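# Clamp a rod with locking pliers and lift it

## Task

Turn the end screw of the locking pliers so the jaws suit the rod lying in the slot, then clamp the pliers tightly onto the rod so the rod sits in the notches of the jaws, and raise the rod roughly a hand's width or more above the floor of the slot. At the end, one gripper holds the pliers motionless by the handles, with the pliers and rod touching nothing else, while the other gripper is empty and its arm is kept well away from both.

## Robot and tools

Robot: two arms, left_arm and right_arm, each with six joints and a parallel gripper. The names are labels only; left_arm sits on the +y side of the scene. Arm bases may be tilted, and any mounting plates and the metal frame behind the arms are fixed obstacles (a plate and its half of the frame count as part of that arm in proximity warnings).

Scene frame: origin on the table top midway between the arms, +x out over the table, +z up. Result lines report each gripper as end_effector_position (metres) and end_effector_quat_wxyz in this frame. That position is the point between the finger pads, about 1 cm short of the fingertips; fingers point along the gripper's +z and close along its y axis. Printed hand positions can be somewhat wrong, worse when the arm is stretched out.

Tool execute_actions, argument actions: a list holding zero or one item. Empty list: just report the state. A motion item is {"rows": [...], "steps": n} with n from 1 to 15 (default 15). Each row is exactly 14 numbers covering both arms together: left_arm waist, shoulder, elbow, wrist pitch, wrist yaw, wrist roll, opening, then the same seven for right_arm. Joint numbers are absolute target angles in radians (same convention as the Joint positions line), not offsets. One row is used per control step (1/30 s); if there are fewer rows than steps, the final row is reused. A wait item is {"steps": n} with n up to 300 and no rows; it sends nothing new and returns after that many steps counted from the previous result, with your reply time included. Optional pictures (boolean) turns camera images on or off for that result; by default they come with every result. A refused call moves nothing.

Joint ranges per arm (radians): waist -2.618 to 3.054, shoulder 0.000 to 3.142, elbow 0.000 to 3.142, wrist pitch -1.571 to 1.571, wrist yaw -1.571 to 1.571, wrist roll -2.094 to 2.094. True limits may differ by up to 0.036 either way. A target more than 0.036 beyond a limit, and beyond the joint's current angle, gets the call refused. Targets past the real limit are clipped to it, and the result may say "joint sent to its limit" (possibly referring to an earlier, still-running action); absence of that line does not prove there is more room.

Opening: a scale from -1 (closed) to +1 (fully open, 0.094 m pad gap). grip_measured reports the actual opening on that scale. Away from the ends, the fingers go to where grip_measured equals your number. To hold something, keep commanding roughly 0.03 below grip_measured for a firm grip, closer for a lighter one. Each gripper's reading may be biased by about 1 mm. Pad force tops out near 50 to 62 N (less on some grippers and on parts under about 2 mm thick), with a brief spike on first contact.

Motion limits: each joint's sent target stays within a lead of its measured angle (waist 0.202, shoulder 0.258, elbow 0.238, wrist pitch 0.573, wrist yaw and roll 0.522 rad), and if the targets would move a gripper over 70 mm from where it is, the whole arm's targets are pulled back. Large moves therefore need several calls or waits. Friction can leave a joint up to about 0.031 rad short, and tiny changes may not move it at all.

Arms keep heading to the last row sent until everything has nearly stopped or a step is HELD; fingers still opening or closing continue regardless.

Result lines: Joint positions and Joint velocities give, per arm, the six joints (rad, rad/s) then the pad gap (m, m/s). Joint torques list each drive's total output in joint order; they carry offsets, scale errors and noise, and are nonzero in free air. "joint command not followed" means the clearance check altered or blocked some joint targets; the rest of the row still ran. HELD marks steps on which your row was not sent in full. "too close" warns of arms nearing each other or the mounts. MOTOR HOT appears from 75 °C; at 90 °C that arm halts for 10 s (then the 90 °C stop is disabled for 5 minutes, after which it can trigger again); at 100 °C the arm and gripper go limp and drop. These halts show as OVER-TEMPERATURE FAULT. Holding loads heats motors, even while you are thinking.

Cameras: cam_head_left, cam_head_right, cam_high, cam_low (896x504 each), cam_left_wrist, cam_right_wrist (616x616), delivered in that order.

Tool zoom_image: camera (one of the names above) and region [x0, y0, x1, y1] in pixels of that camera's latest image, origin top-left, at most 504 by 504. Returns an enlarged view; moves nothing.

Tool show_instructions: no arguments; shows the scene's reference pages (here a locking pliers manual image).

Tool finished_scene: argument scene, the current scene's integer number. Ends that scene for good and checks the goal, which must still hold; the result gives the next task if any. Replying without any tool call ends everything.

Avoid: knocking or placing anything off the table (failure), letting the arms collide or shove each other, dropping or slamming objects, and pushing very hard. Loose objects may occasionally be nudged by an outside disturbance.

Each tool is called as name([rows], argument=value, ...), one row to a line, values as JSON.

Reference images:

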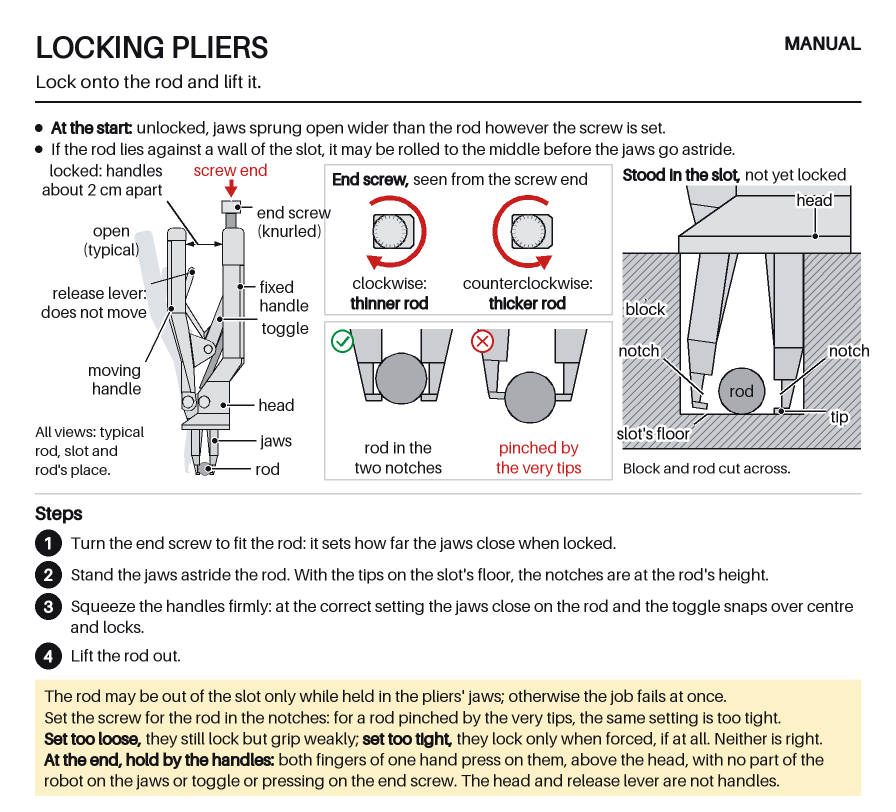

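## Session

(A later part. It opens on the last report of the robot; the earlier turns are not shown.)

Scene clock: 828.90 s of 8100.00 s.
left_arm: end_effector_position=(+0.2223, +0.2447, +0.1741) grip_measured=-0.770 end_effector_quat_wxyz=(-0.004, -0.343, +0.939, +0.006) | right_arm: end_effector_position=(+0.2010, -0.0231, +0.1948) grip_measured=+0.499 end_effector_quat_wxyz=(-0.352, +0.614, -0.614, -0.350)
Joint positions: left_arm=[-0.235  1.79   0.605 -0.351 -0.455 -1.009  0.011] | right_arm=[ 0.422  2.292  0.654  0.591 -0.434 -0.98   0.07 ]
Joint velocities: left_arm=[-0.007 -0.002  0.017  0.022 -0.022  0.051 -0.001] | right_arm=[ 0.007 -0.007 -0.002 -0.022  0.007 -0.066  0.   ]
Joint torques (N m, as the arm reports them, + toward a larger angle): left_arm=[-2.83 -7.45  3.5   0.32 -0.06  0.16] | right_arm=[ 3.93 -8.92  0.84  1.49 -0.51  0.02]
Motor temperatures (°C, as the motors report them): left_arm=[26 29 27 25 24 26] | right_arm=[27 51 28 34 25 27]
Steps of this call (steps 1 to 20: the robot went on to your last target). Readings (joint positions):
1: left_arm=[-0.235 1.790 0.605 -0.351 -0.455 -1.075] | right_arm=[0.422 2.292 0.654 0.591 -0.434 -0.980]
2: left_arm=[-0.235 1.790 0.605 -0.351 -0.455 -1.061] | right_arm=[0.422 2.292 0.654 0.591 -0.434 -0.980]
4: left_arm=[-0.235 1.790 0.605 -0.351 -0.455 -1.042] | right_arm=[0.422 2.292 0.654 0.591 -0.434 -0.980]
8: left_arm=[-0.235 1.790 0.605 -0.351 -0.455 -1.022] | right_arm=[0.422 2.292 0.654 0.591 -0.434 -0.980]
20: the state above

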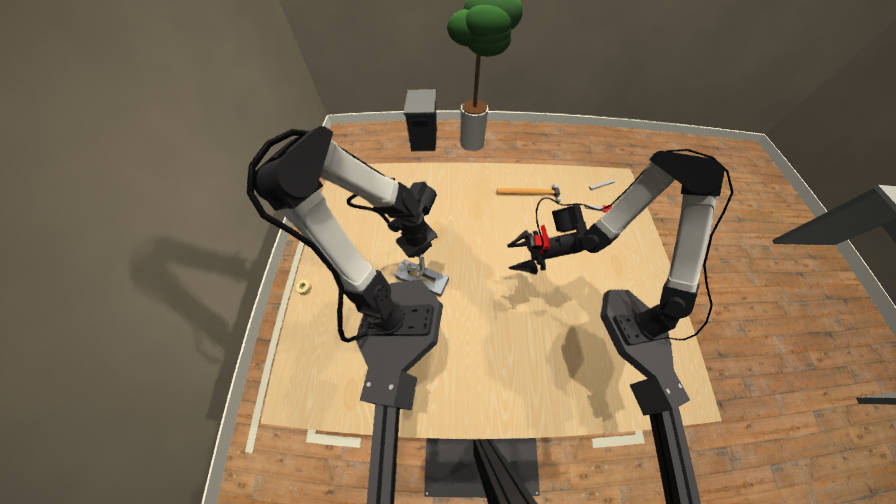

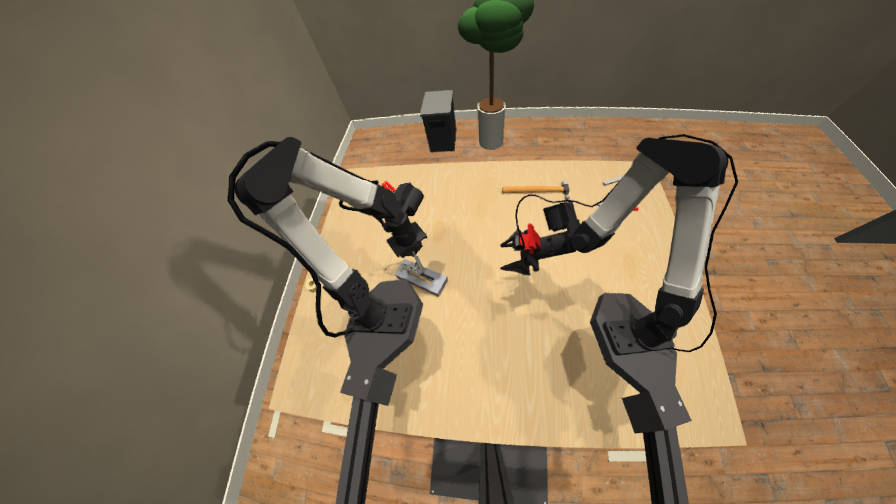

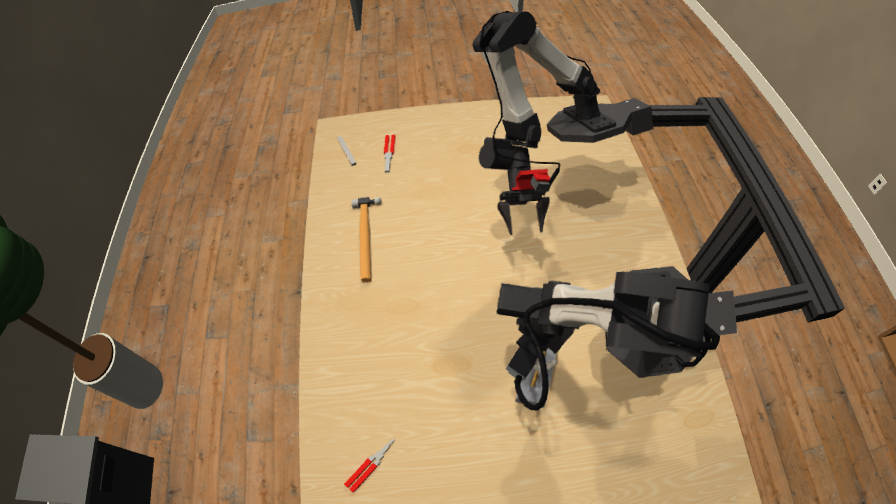

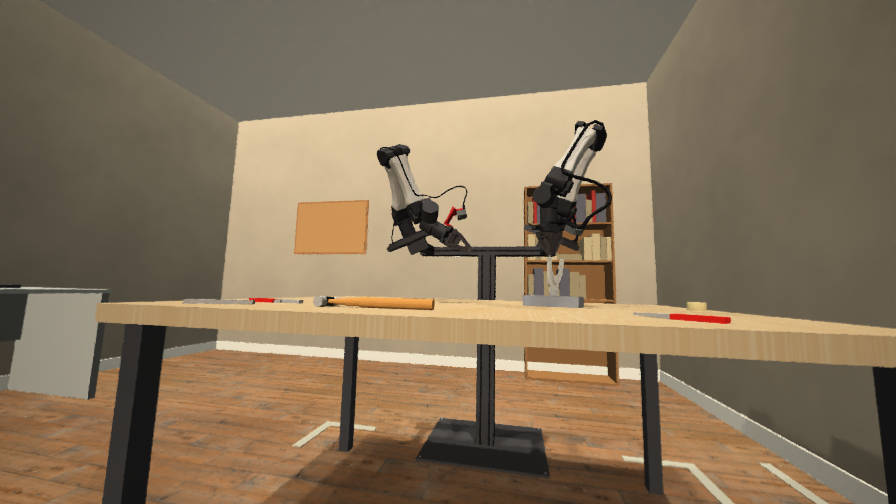

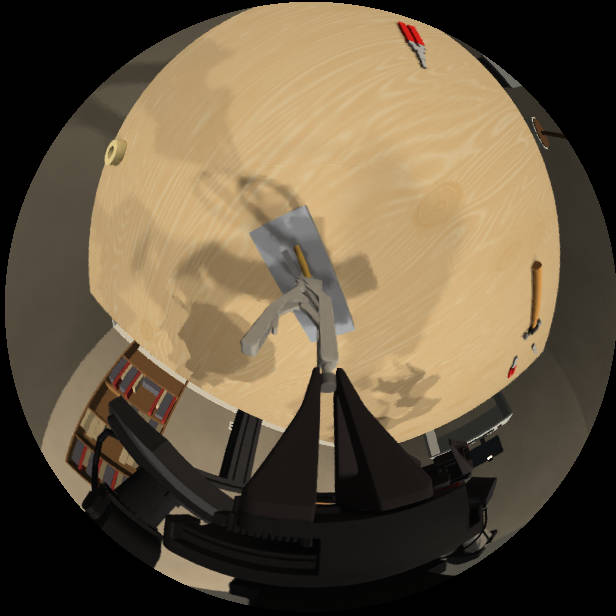

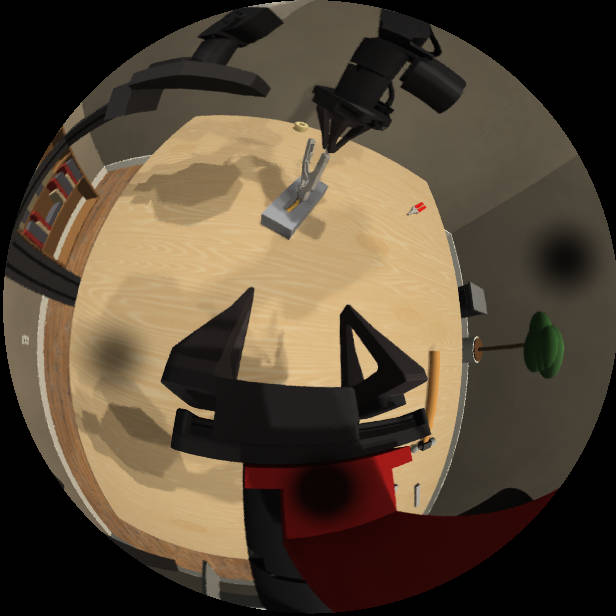

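execute_actions([
  {"rows":[[-0.23,1.79,0.60,-0.352,-0.455,2.0,-0.78,0.425,2.283,0.63,0.6,-0.44,-0.98,0.5]],"steps":15},
], pictures=false)

execute_actions([
  {"steps":35},
])

zoom_image(camera="cam_left_wrist", region=[220,190,450,420])

Scene clock: 834.00 s of 8100.00 s.
left_arm: end_effector_position=(+0.2219, +0.2435, +0.1741) grip_measured=-0.771 end_effector_quat_wxyz=(-0.006, +0.365, +0.931, -0.002) | right_arm: end_effector_position=(+0.2010, -0.0231, +0.1948) grip_measured=+0.499 end_effector_quat_wxyz=(-0.352, +0.614, -0.614, -0.350)
Joint positions: left_arm=[-0.235  1.79   0.605 -0.351 -0.447  0.439  0.011] | right_arm=[ 0.422  2.292  0.654  0.591 -0.434 -0.98   0.07 ]
Joint velocities: left_arm=[-0.022  0.007  0.002 -0.037 -0.007  2.864 -0.002] | right_arm=[ 0.012  0.007 -0.002 -0.037  0.022  0.037 -0.001]
Joint torques (N m, as the arm reports them, + toward a larger angle): left_arm=[-2.85 -7.57  3.6   0.35 -0.05  0.14] | right_arm=[ 3.77 -8.9   0.81  1.51 -0.5   0.06]
Motor temperatures (°C, as the motors report them): left_arm=[26 29 27 25 24 26] | right_arm=[27 51 28 34 25 27]
Steps of this call (steps 1 to 15: the robot went on to your last target; steps 16 to 138: nothing new was sent; steps 139 to 153: all 15 steps of this action). Readings (joint positions):
139: left_arm=[-0.235 1.790 0.605 -0.351 -0.455 -0.934] | right_arm=[0.422 2.292 0.654 0.591 -0.434 -0.980]
140: left_arm=[-0.235 1.790 0.605 -0.351 -0.455 -0.834] | right_arm=[0.422 2.292 0.654 0.591 -0.434 -0.980]
142: left_arm=[-0.235 1.790 0.605 -0.351 -0.455 -0.639] | right_arm=[0.422 2.292 0.654 0.591 -0.434 -0.980]
146: left_arm=[-0.235 1.790 0.605 -0.351 -0.451 -0.247] | right_arm=[0.422 2.292 0.654 0.591 -0.434 -0.980]
153: the state above

Scene clock: 835.17 s of 8100.00 s.
left_arm: end_effector_position=(+0.2204, +0.2440, +0.1741) grip_measured=-0.771 end_effector_quat_wxyz=(-0.006, +0.913, +0.408, -0.008) | right_arm: end_effector_position=(+0.2010, -0.0231, +0.1948) grip_measured=+0.499 end_effector_quat_wxyz=(-0.352, +0.614, -0.614, -0.350)
Joint positions: left_arm=[-0.235  1.79   0.605 -0.358 -0.447  1.989  0.011] | right_arm=[ 0.422  2.292  0.654  0.591 -0.434 -0.98   0.07 ]
Joint velocities: left_arm=[ 0.002 -0.012  0.007  0.066 -0.007 -0.066 -0.001] | right_arm=[-0.012 -0.002  0.002 -0.051 -0.051  0.022 -0.   ]
Joint torques (N m, as the arm reports them, + toward a larger angle): left_arm=[-2.81 -7.37  3.43  0.32  0.01  0.2 ] | right_arm=[ 3.88 -8.94  0.78  1.45 -0.48  0.09]
Motor temperatures (°C, as the motors report them): left_arm=[26 29 27 25 24 26] | right_arm=[27 51 28 34 25 27]
Steps of this call (steps 1 to 35: the robot went on to your last target). Readings (joint positions):
1: left_arm=[-0.235 1.790 0.605 -0.351 -0.447 0.537] | right_arm=[0.422 2.292 0.654 0.591 -0.434 -0.980]
2: left_arm=[-0.235 1.790 0.605 -0.351 -0.446 0.635] | right_arm=[0.422 2.292 0.654 0.591 -0.434 -0.980]
4: left_arm=[-0.235 1.790 0.605 -0.352 -0.446 0.831] | right_arm=[0.422 2.292 0.654 0.591 -0.434 -0.980]
8: left_arm=[-0.235 1.790 0.605 -0.354 -0.446 1.223] | right_arm=[0.422 2.292 0.654 0.591 -0.434 -0.980]
35: the state above

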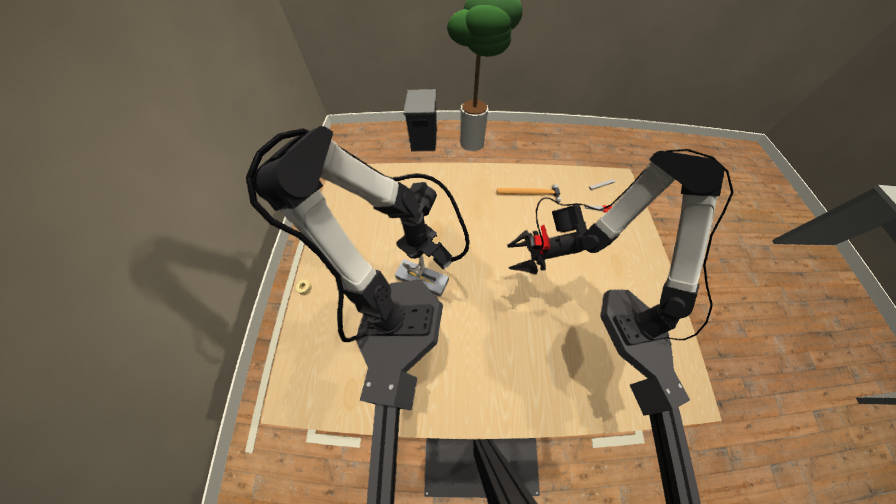

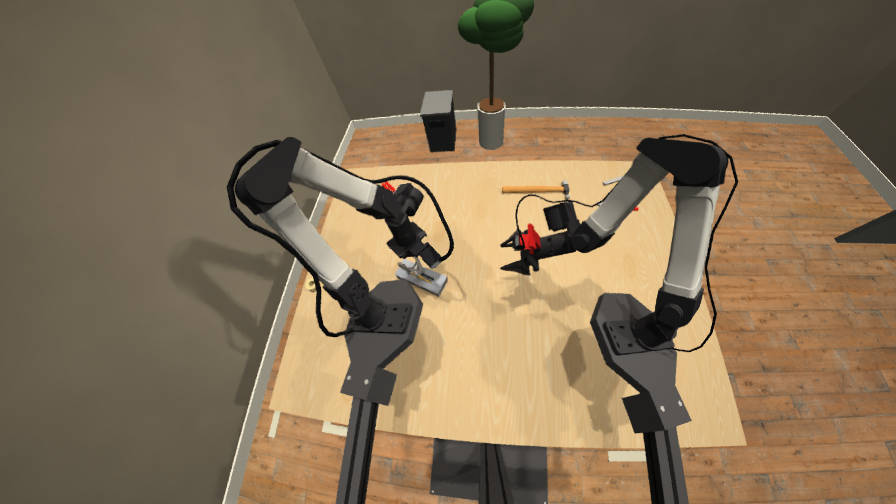

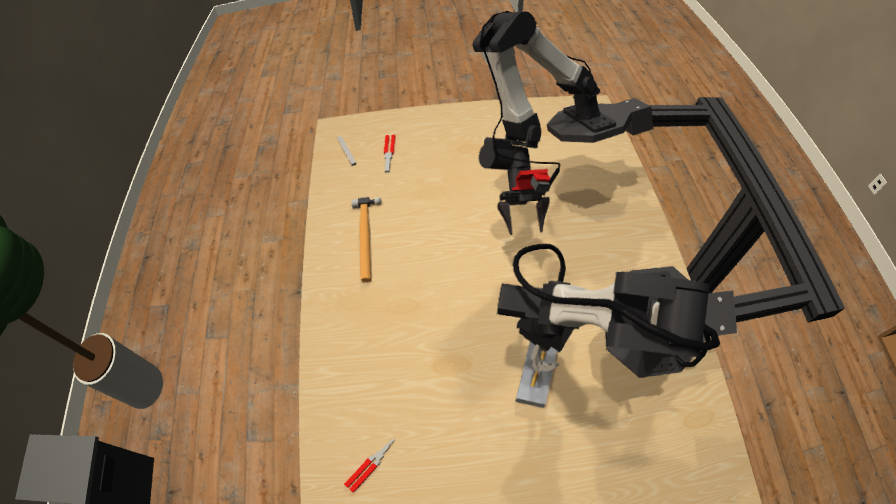

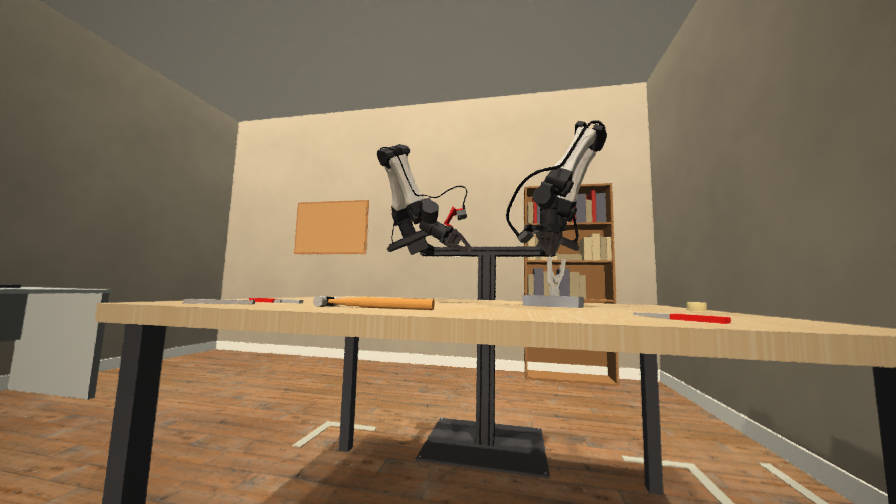

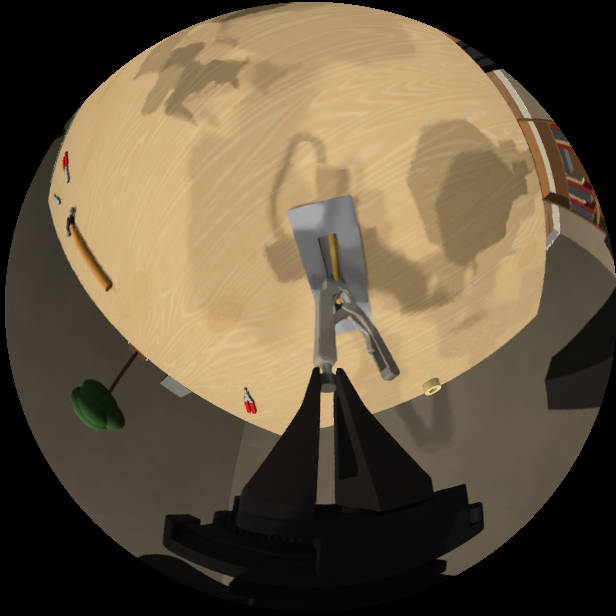

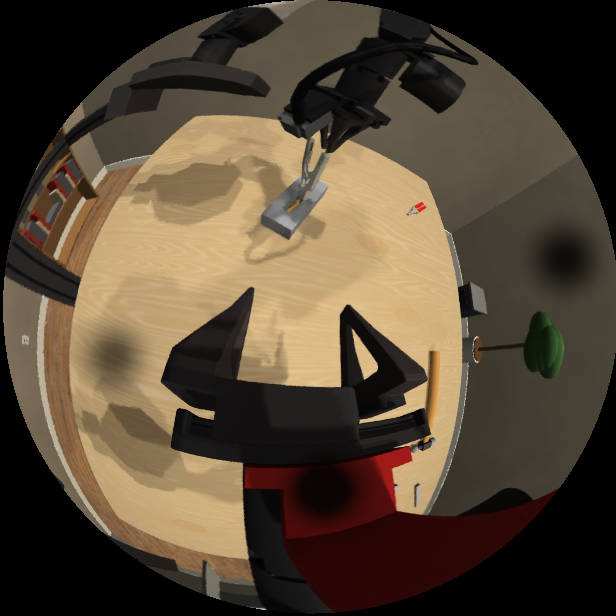

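Region (220, 190, 450, 420) of cam_left_wrist's 616x616 image, scaled by 2.191, with more detail than that image has.

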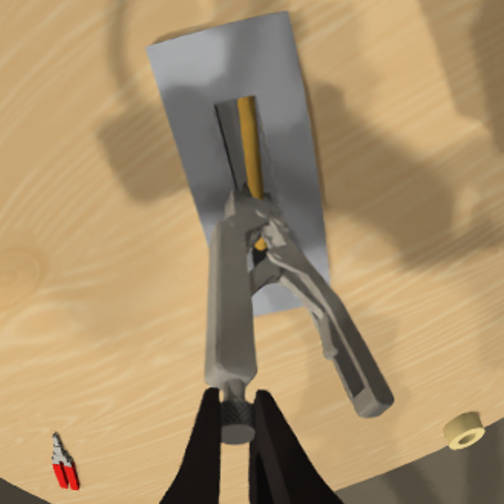

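execute_actions([
  {"rows":[[-0.23,1.79,0.60,-0.352,-0.455,2.0,-0.3,0.425,2.283,0.63,0.6,-0.44,-0.98,0.5],[-0.23,1.79,0.60,-0.352,-0.455,2.0,-0.3,0.425,2.283,0.63,0.6,-0.44,-0.98,0.5],[-0.23,1.79,0.60,-0.352,-0.455,2.0,-0.3,0.425,2.283,0.63,0.6,-0.44,-0.98,0.5],[-0.23,1.79,0.60,-0.352,-0.455,2.0,-0.3,0.425,2.283,0.63,0.6,-0.44,-0.98,0.5],[-0.23,1.79,0.60,-0.352,-0.455,-2.0,-0.3,0.425,2.283,0.63,0.6,-0.44,-0.98,0.5]],"steps":15},
])

execute_actions([
  {"steps":45},
])

zoom_image(camera="cam_left_wrist", region=[200,190,430,420])

Scene clock: 843.93 s of 8100.00 s.
left_arm: end_effector_position=(+0.2206, +0.2441, +0.1741) grip_measured=-0.302 end_effector_quat_wxyz=(-0.009, +0.583, +0.812, -0.003) | right_arm: end_effector_position=(+0.2010, -0.0231, +0.1948) grip_measured=+0.499 end_effector_quat_wxyz=(-0.352, +0.614, -0.614, -0.350)
Joint positions: left_arm=[-0.235  1.79   0.605 -0.358 -0.448  0.933  0.033] | right_arm=[ 0.422  2.292  0.654  0.591 -0.434 -0.98   0.07 ]
Joint velocities: left_arm=[-0.022  0.002 -0.002  0.081  0.007 -2.806 -0.   ] | right_arm=[-0.007 -0.002 -0.017 -0.051  0.007 -0.007  0.   ]
Joint torques (N m, as the arm reports them, + toward a larger angle): left_arm=[-2.89 -7.49  3.55  0.42  0.01  0.1 ] | right_arm=[ 3.74 -8.94  0.94  1.46 -0.5   0.09]
Motor temperatures (°C, as the motors report them): left_arm=[26 29 27 25 24 26] | right_arm=[27 51 28 34 25 27]
Steps of this call (steps 1 to 15: the robot went on to your last target; steps 16 to 248: nothing new was sent; steps 249 to 263: all 15 steps of this action). Readings (joint positions):
249: left_arm=[-0.235 1.790 0.605 -0.358 -0.448 1.992] | right_arm=[0.422 2.292 0.654 0.591 -0.434 -0.980]
250: left_arm=[-0.235 1.790 0.605 -0.358 -0.448 1.993] | right_arm=[0.422 2.292 0.654 0.591 -0.434 -0.980]
252: left_arm=[-0.235 1.790 0.605 -0.358 -0.448 1.993] | right_arm=[0.422 2.292 0.654 0.591 -0.434 -0.980]
256: left_arm=[-0.235 1.790 0.605 -0.358 -0.448 1.622] | right_arm=[0.422 2.292 0.654 0.591 -0.434 -0.980]
263: the state above

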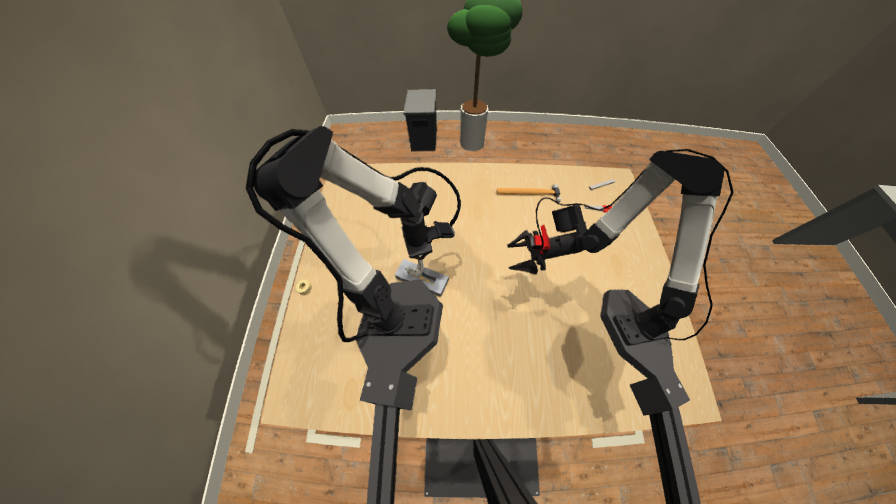

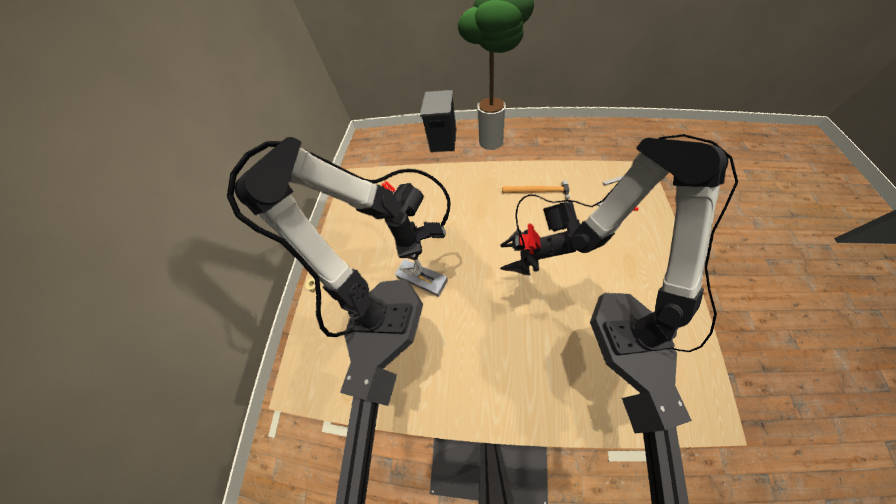

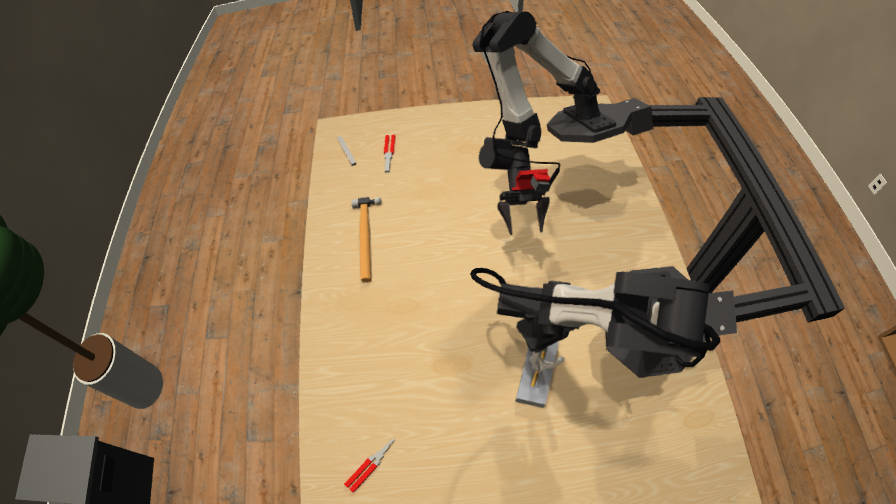

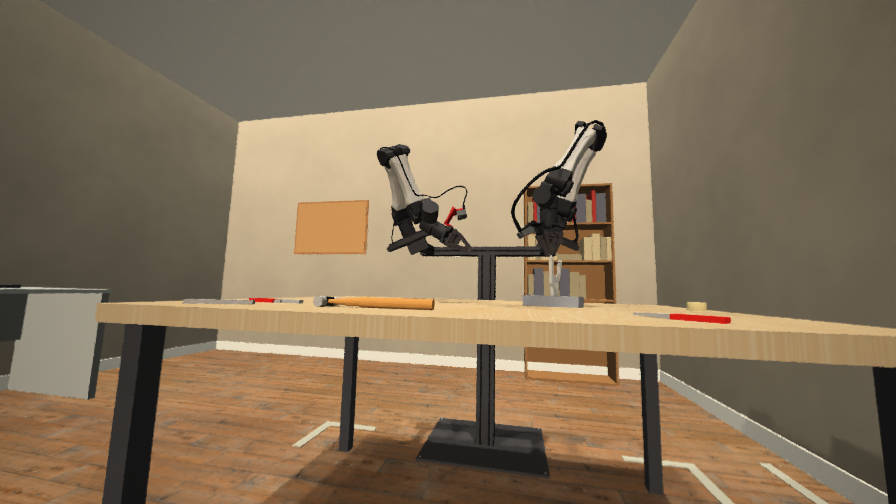

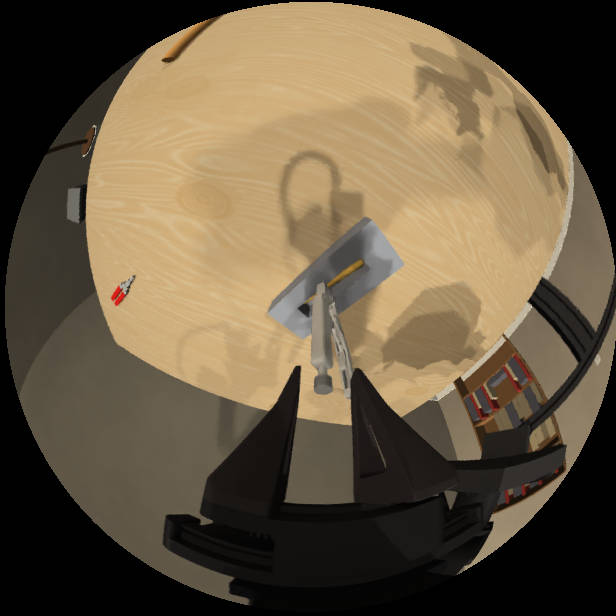

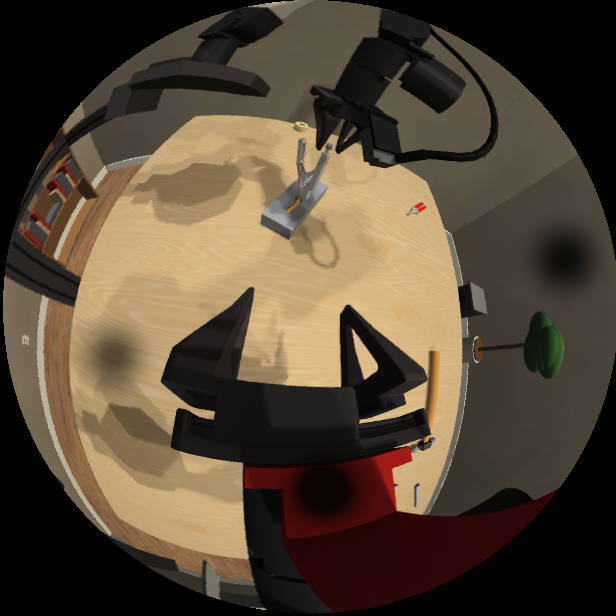

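Scene clock: 845.43 s of 8100.00 s.
left_arm: end_effector_position=(+0.2206, +0.2443, +0.1741) grip_measured=-0.302 end_effector_quat_wxyz=(+0.004, +0.743, -0.669, -0.009) | right_arm: end_effector_position=(+0.2010, -0.0231, +0.1948) grip_measured=+0.499 end_effector_quat_wxyz=(-0.352, +0.614, -0.614, -0.350)
Joint positions: left_arm=[-0.235  1.79   0.605 -0.358 -0.449 -1.989  0.033] | right_arm=[ 0.422  2.292  0.654  0.591 -0.434 -0.98   0.07 ]
Joint velocities: left_arm=[-0.007 -0.012  0.002 -0.007  0.007 -0.037 -0.001] | right_arm=[ 0.002  0.002 -0.007 -0.022  0.007 -0.066 -0.001]
Joint torques (N m, as the arm reports them, + toward a larger angle): left_arm=[-2.8  -7.37  3.42  0.3  -0.11  0.05] | right_arm=[ 3.77 -8.84  0.8   1.51 -0.53  0.04]
Motor temperatures (°C, as the motors report them): left_arm=[26 29 27 25 24 26] | right_arm=[27 51 28 34 25 27]
Steps of this call (steps 1 to 45: the robot went on to your last target). Readings (joint positions):
1: left_arm=[-0.235 1.790 0.605 -0.358 -0.448 0.834] | right_arm=[0.422 2.292 0.654 0.591 -0.434 -0.980]
2: left_arm=[-0.235 1.790 0.605 -0.358 -0.448 0.736] | right_arm=[0.422 2.292 0.654 0.591 -0.434 -0.980]
4: left_arm=[-0.235 1.790 0.605 -0.358 -0.448 0.539] | right_arm=[0.422 2.292 0.654 0.591 -0.434 -0.980]
8: left_arm=[-0.235 1.790 0.605 -0.358 -0.448 0.145] | right_arm=[0.422 2.292 0.654 0.591 -0.434 -0.980]
45: the state above

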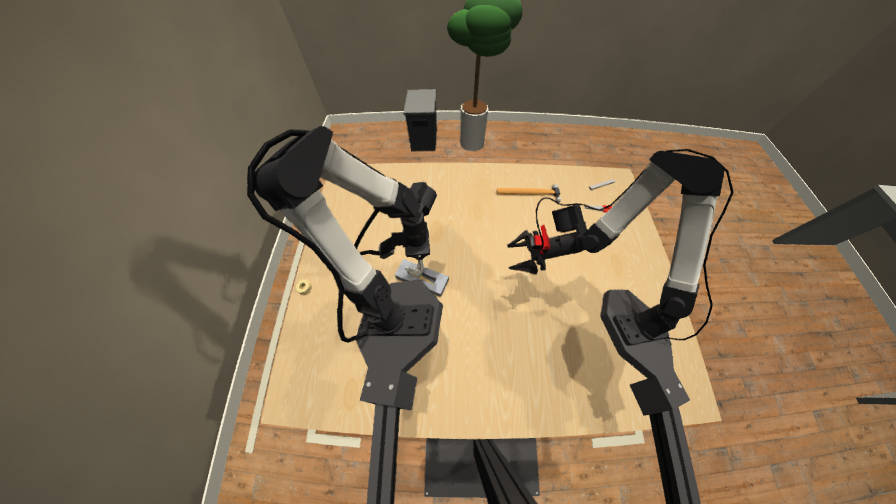

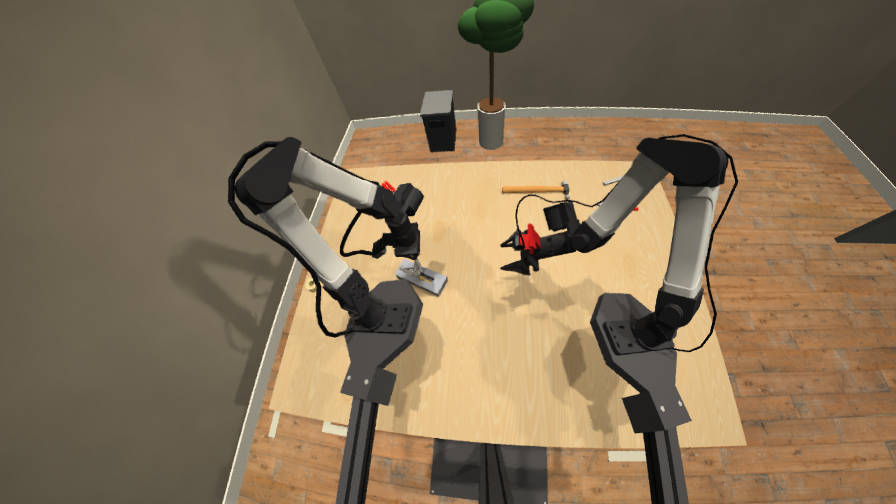

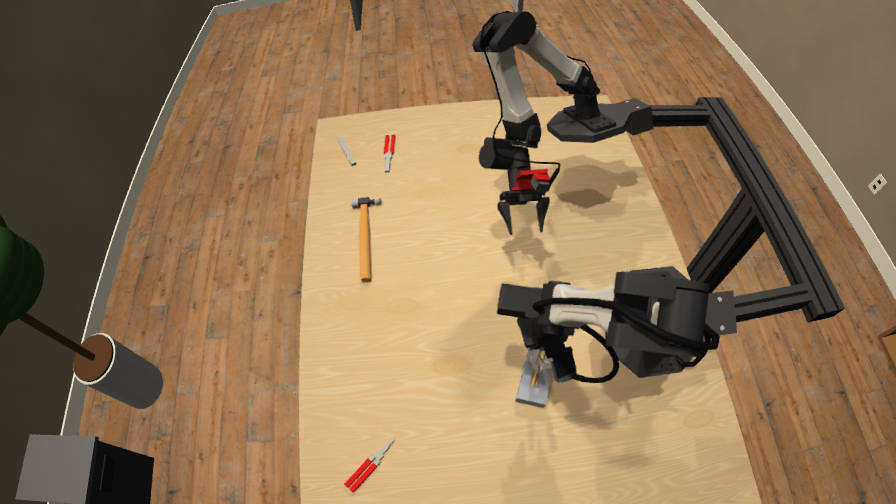

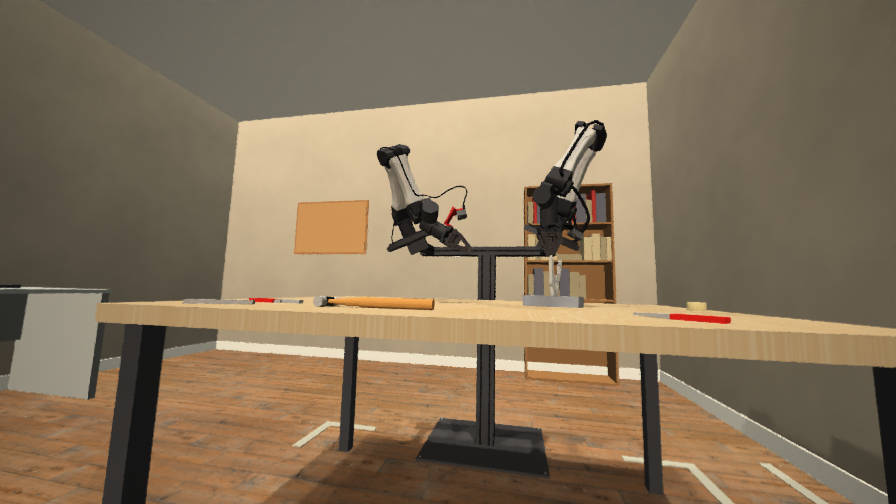

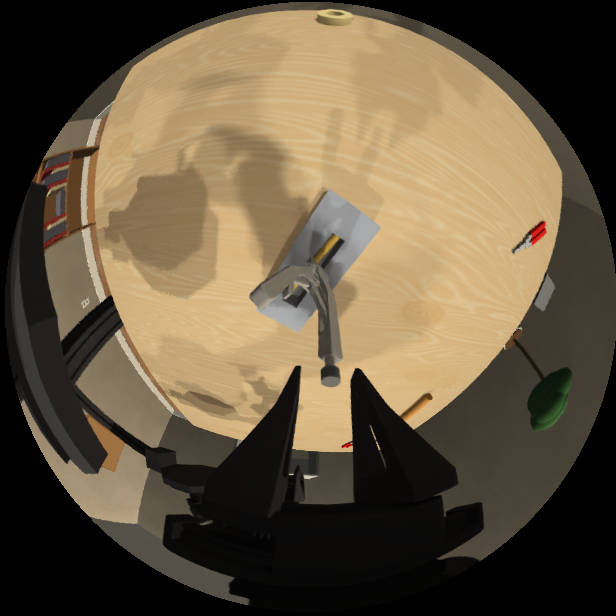

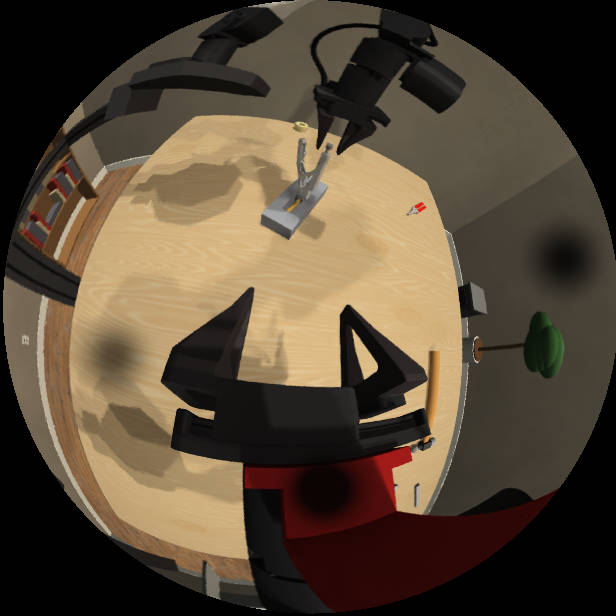

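Region (200, 190, 430, 420) of cam_left_wrist's 616x616 image, scaled by 2.191, with more detail than that image has.

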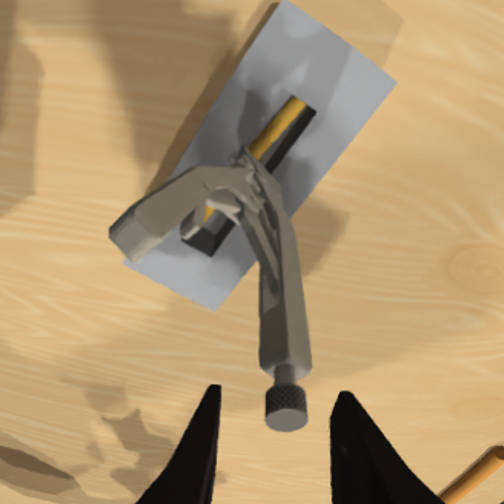

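execute_actions([
  {"rows":[[-0.21,1.79,0.60,-0.345,-0.47,-2.0,-0.3,0.425,2.283,0.63,0.6,-0.44,-0.98,0.5],[-0.21,1.79,0.60,-0.345,-0.47,-2.0,-0.3,0.425,2.283,0.63,0.6,-0.44,-0.98,0.5],[-0.21,1.79,0.60,-0.345,-0.47,-2.0,-0.4,0.425,2.283,0.63,0.6,-0.44,-0.98,0.5],[-0.21,1.79,0.60,-0.345,-0.47,-2.0,-0.5,0.425,2.283,0.63,0.6,-0.44,-0.98,0.5],[-0.21,1.79,0.60,-0.345,-0.47,-2.0,-0.55,0.425,2.283,0.63,0.6,-0.44,-0.98,0.5],[-0.21,1.79,0.60,-0.345,-0.47,-2.0,-0.6,0.425,2.283,0.63,0.6,-0.44,-0.98,0.5],[-0.21,1.79,0.60,-0.345,-0.47,-2.0,-0.63,0.425,2.283,0.63,0.6,-0.44,-0.98,0.5],[-0.21,1.79,0.60,-0.345,-0.47,-2.0,-0.66,0.425,2.283,0.63,0.6,-0.44,-0.98,0.5],[-0.21,1.79,0.60,-0.345,-0.47,-2.0,-0.69,0.425,2.283,0.63,0.6,-0.44,-0.98,0.5],[-0.21,1.79,0.60,-0.345,-0.47,-2.0,-0.72,0.425,2.283,0.63,0.6,-0.44,-0.98,0.5],[-0.21,1.79,0.60,-0.345,-0.47,-2.0,-0.74,0.425,2.283,0.63,0.6,-0.44,-0.98,0.5],[-0.21,1.79,0.60,-0.345,-0.47,-2.0,-0.76,0.425,2.283,0.63,0.6,-0.44,-0.98,0.5],[-0.21,1.79,0.60,-0.345,-0.47,-2.0,-0.78,0.425,2.283,0.63,0.6,-0.44,-0.98,0.5]],"steps":15},
])

zoom_image(camera="cam_left_wrist", region=[200,190,430,420])

Scene clock: 859.27 s of 8100.00 s.
left_arm: end_effector_position=(+0.2213, +0.2491, +0.1730) grip_measured=-0.770 end_effector_quat_wxyz=(-0.002, +0.749, -0.663, -0.014) | right_arm: end_effector_position=(+0.2010, -0.0231, +0.1948) grip_measured=+0.499 end_effector_quat_wxyz=(-0.352, +0.614, -0.614, -0.350)
Joint positions: left_arm=[-0.223  1.79   0.605 -0.357 -0.463 -1.994  0.011] | right_arm=[ 0.422  2.292  0.654  0.591 -0.434 -0.98   0.07 ]
Joint velocities: left_arm=[ 0.002 -0.002 -0.002 -0.007  0.051  0.066  0.   ] | right_arm=[ 0.007  0.012  0.007 -0.007  0.007  0.051 -0.   ]
Joint torques (N m, as the arm reports them, + toward a larger angle): left_arm=[-2.21 -7.38  3.38  0.36 -0.13  0.05] | right_arm=[ 3.83 -8.87  0.79  1.48 -0.52  0.09]
Motor temperatures (°C, as the motors report them): left_arm=[26 29 27 25 24 26] | right_arm=[27 51 28 34 25 27]
Steps of this call (steps 1 to 15: the robot went on to your last target; steps 16 to 400: nothing new was sent; steps 401 to 415: all 15 steps of this action). Readings (joint positions):
401: left_arm=[-0.234 1.790 0.605 -0.358 -0.450 -1.994] | right_arm=[0.422 2.292 0.654 0.591 -0.434 -0.980]
402: left_arm=[-0.231 1.790 0.605 -0.358 -0.453 -1.994] | right_arm=[0.422 2.292 0.654 0.591 -0.434 -0.980]
404: left_arm=[-0.225 1.790 0.605 -0.358 -0.457 -1.994] | right_arm=[0.422 2.292 0.654 0.591 -0.434 -0.980]
408: left_arm=[-0.223 1.790 0.605 -0.358 -0.461 -1.994] | right_arm=[0.422 2.292 0.654 0.591 -0.434 -0.980]
415: the state above

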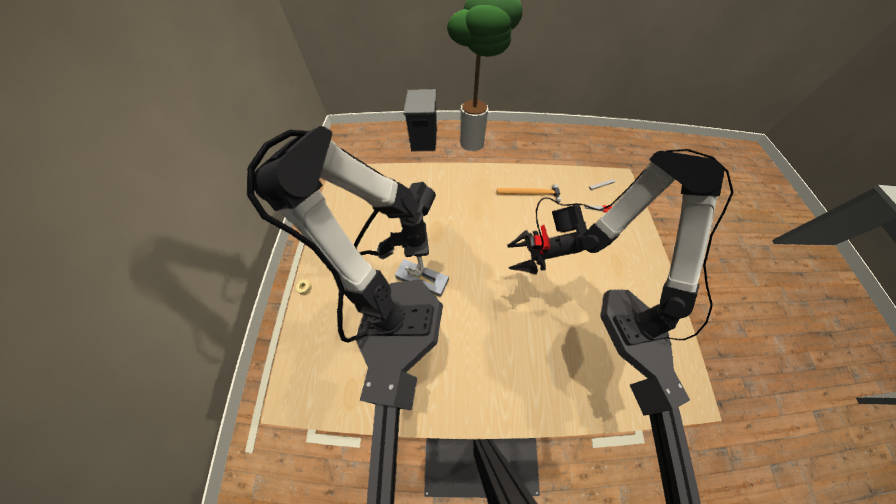

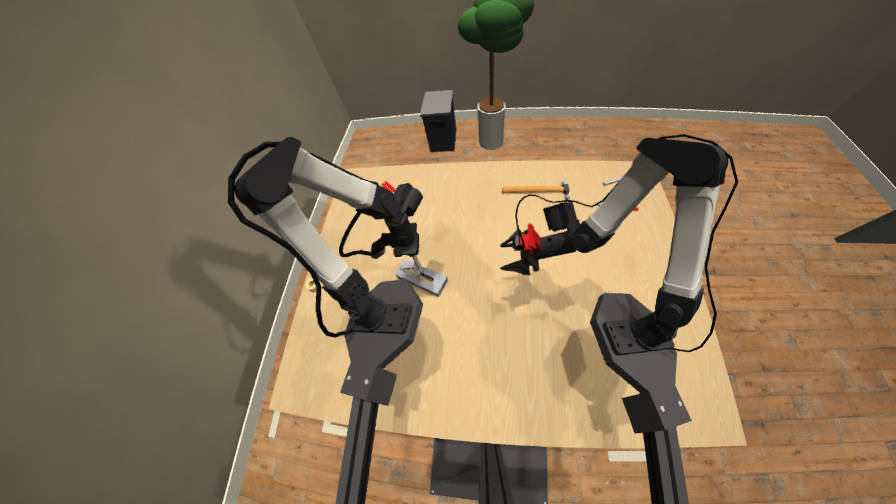

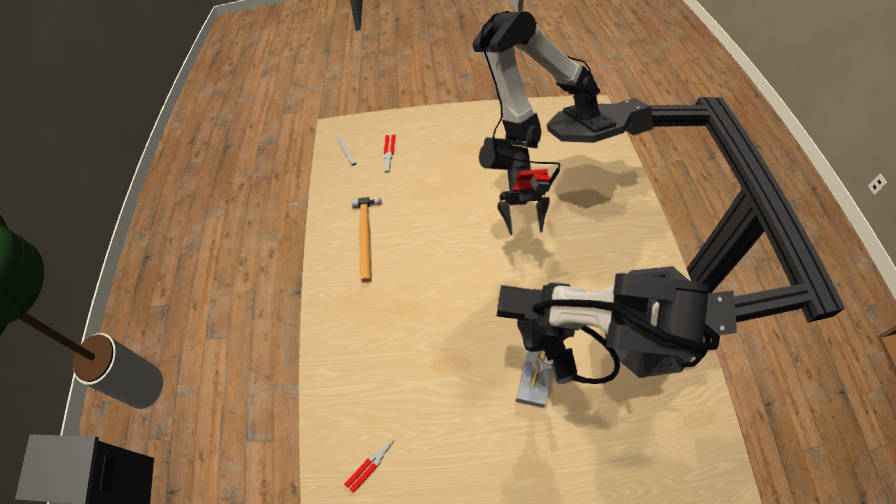

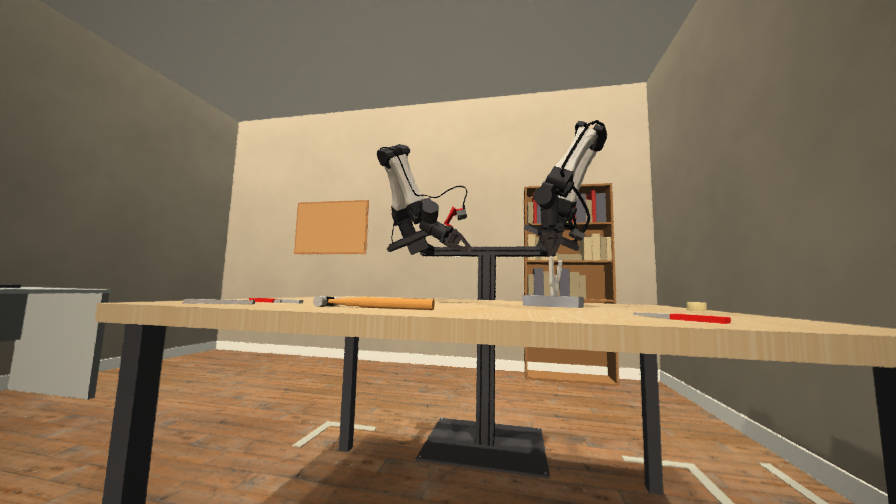

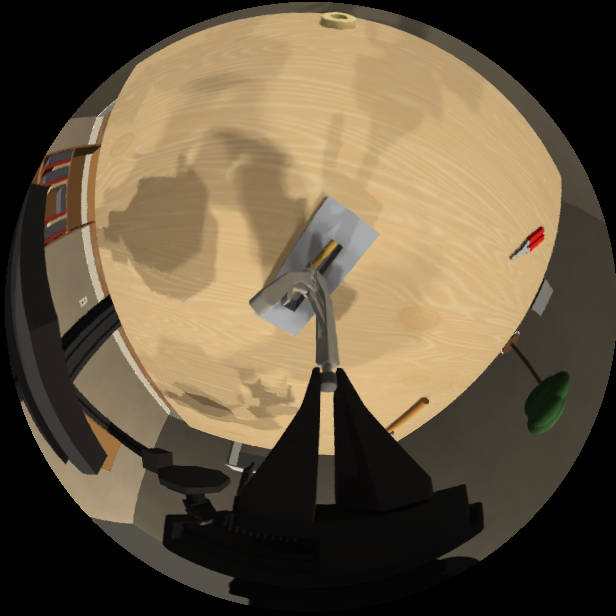

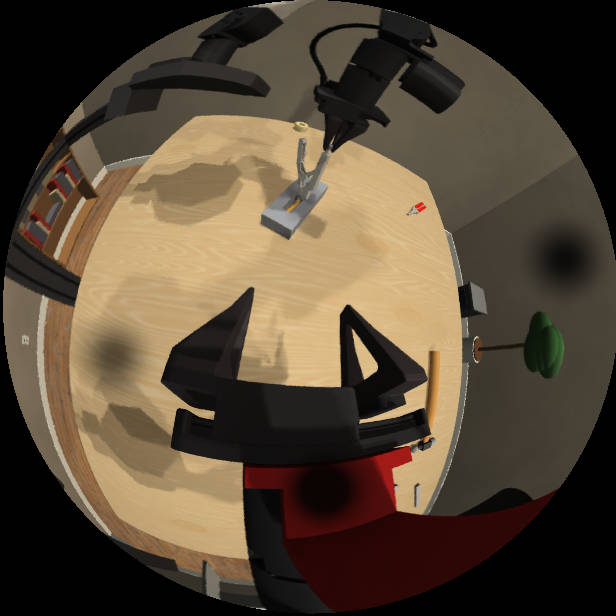

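Region (200, 190, 430, 420) of cam_left_wrist's 616x616 image, scaled by 2.191, with more detail than that image has.

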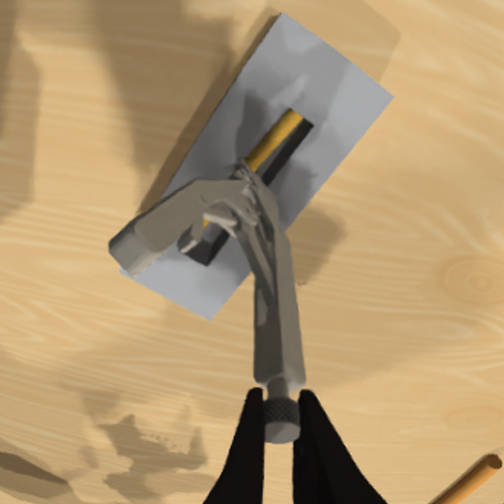

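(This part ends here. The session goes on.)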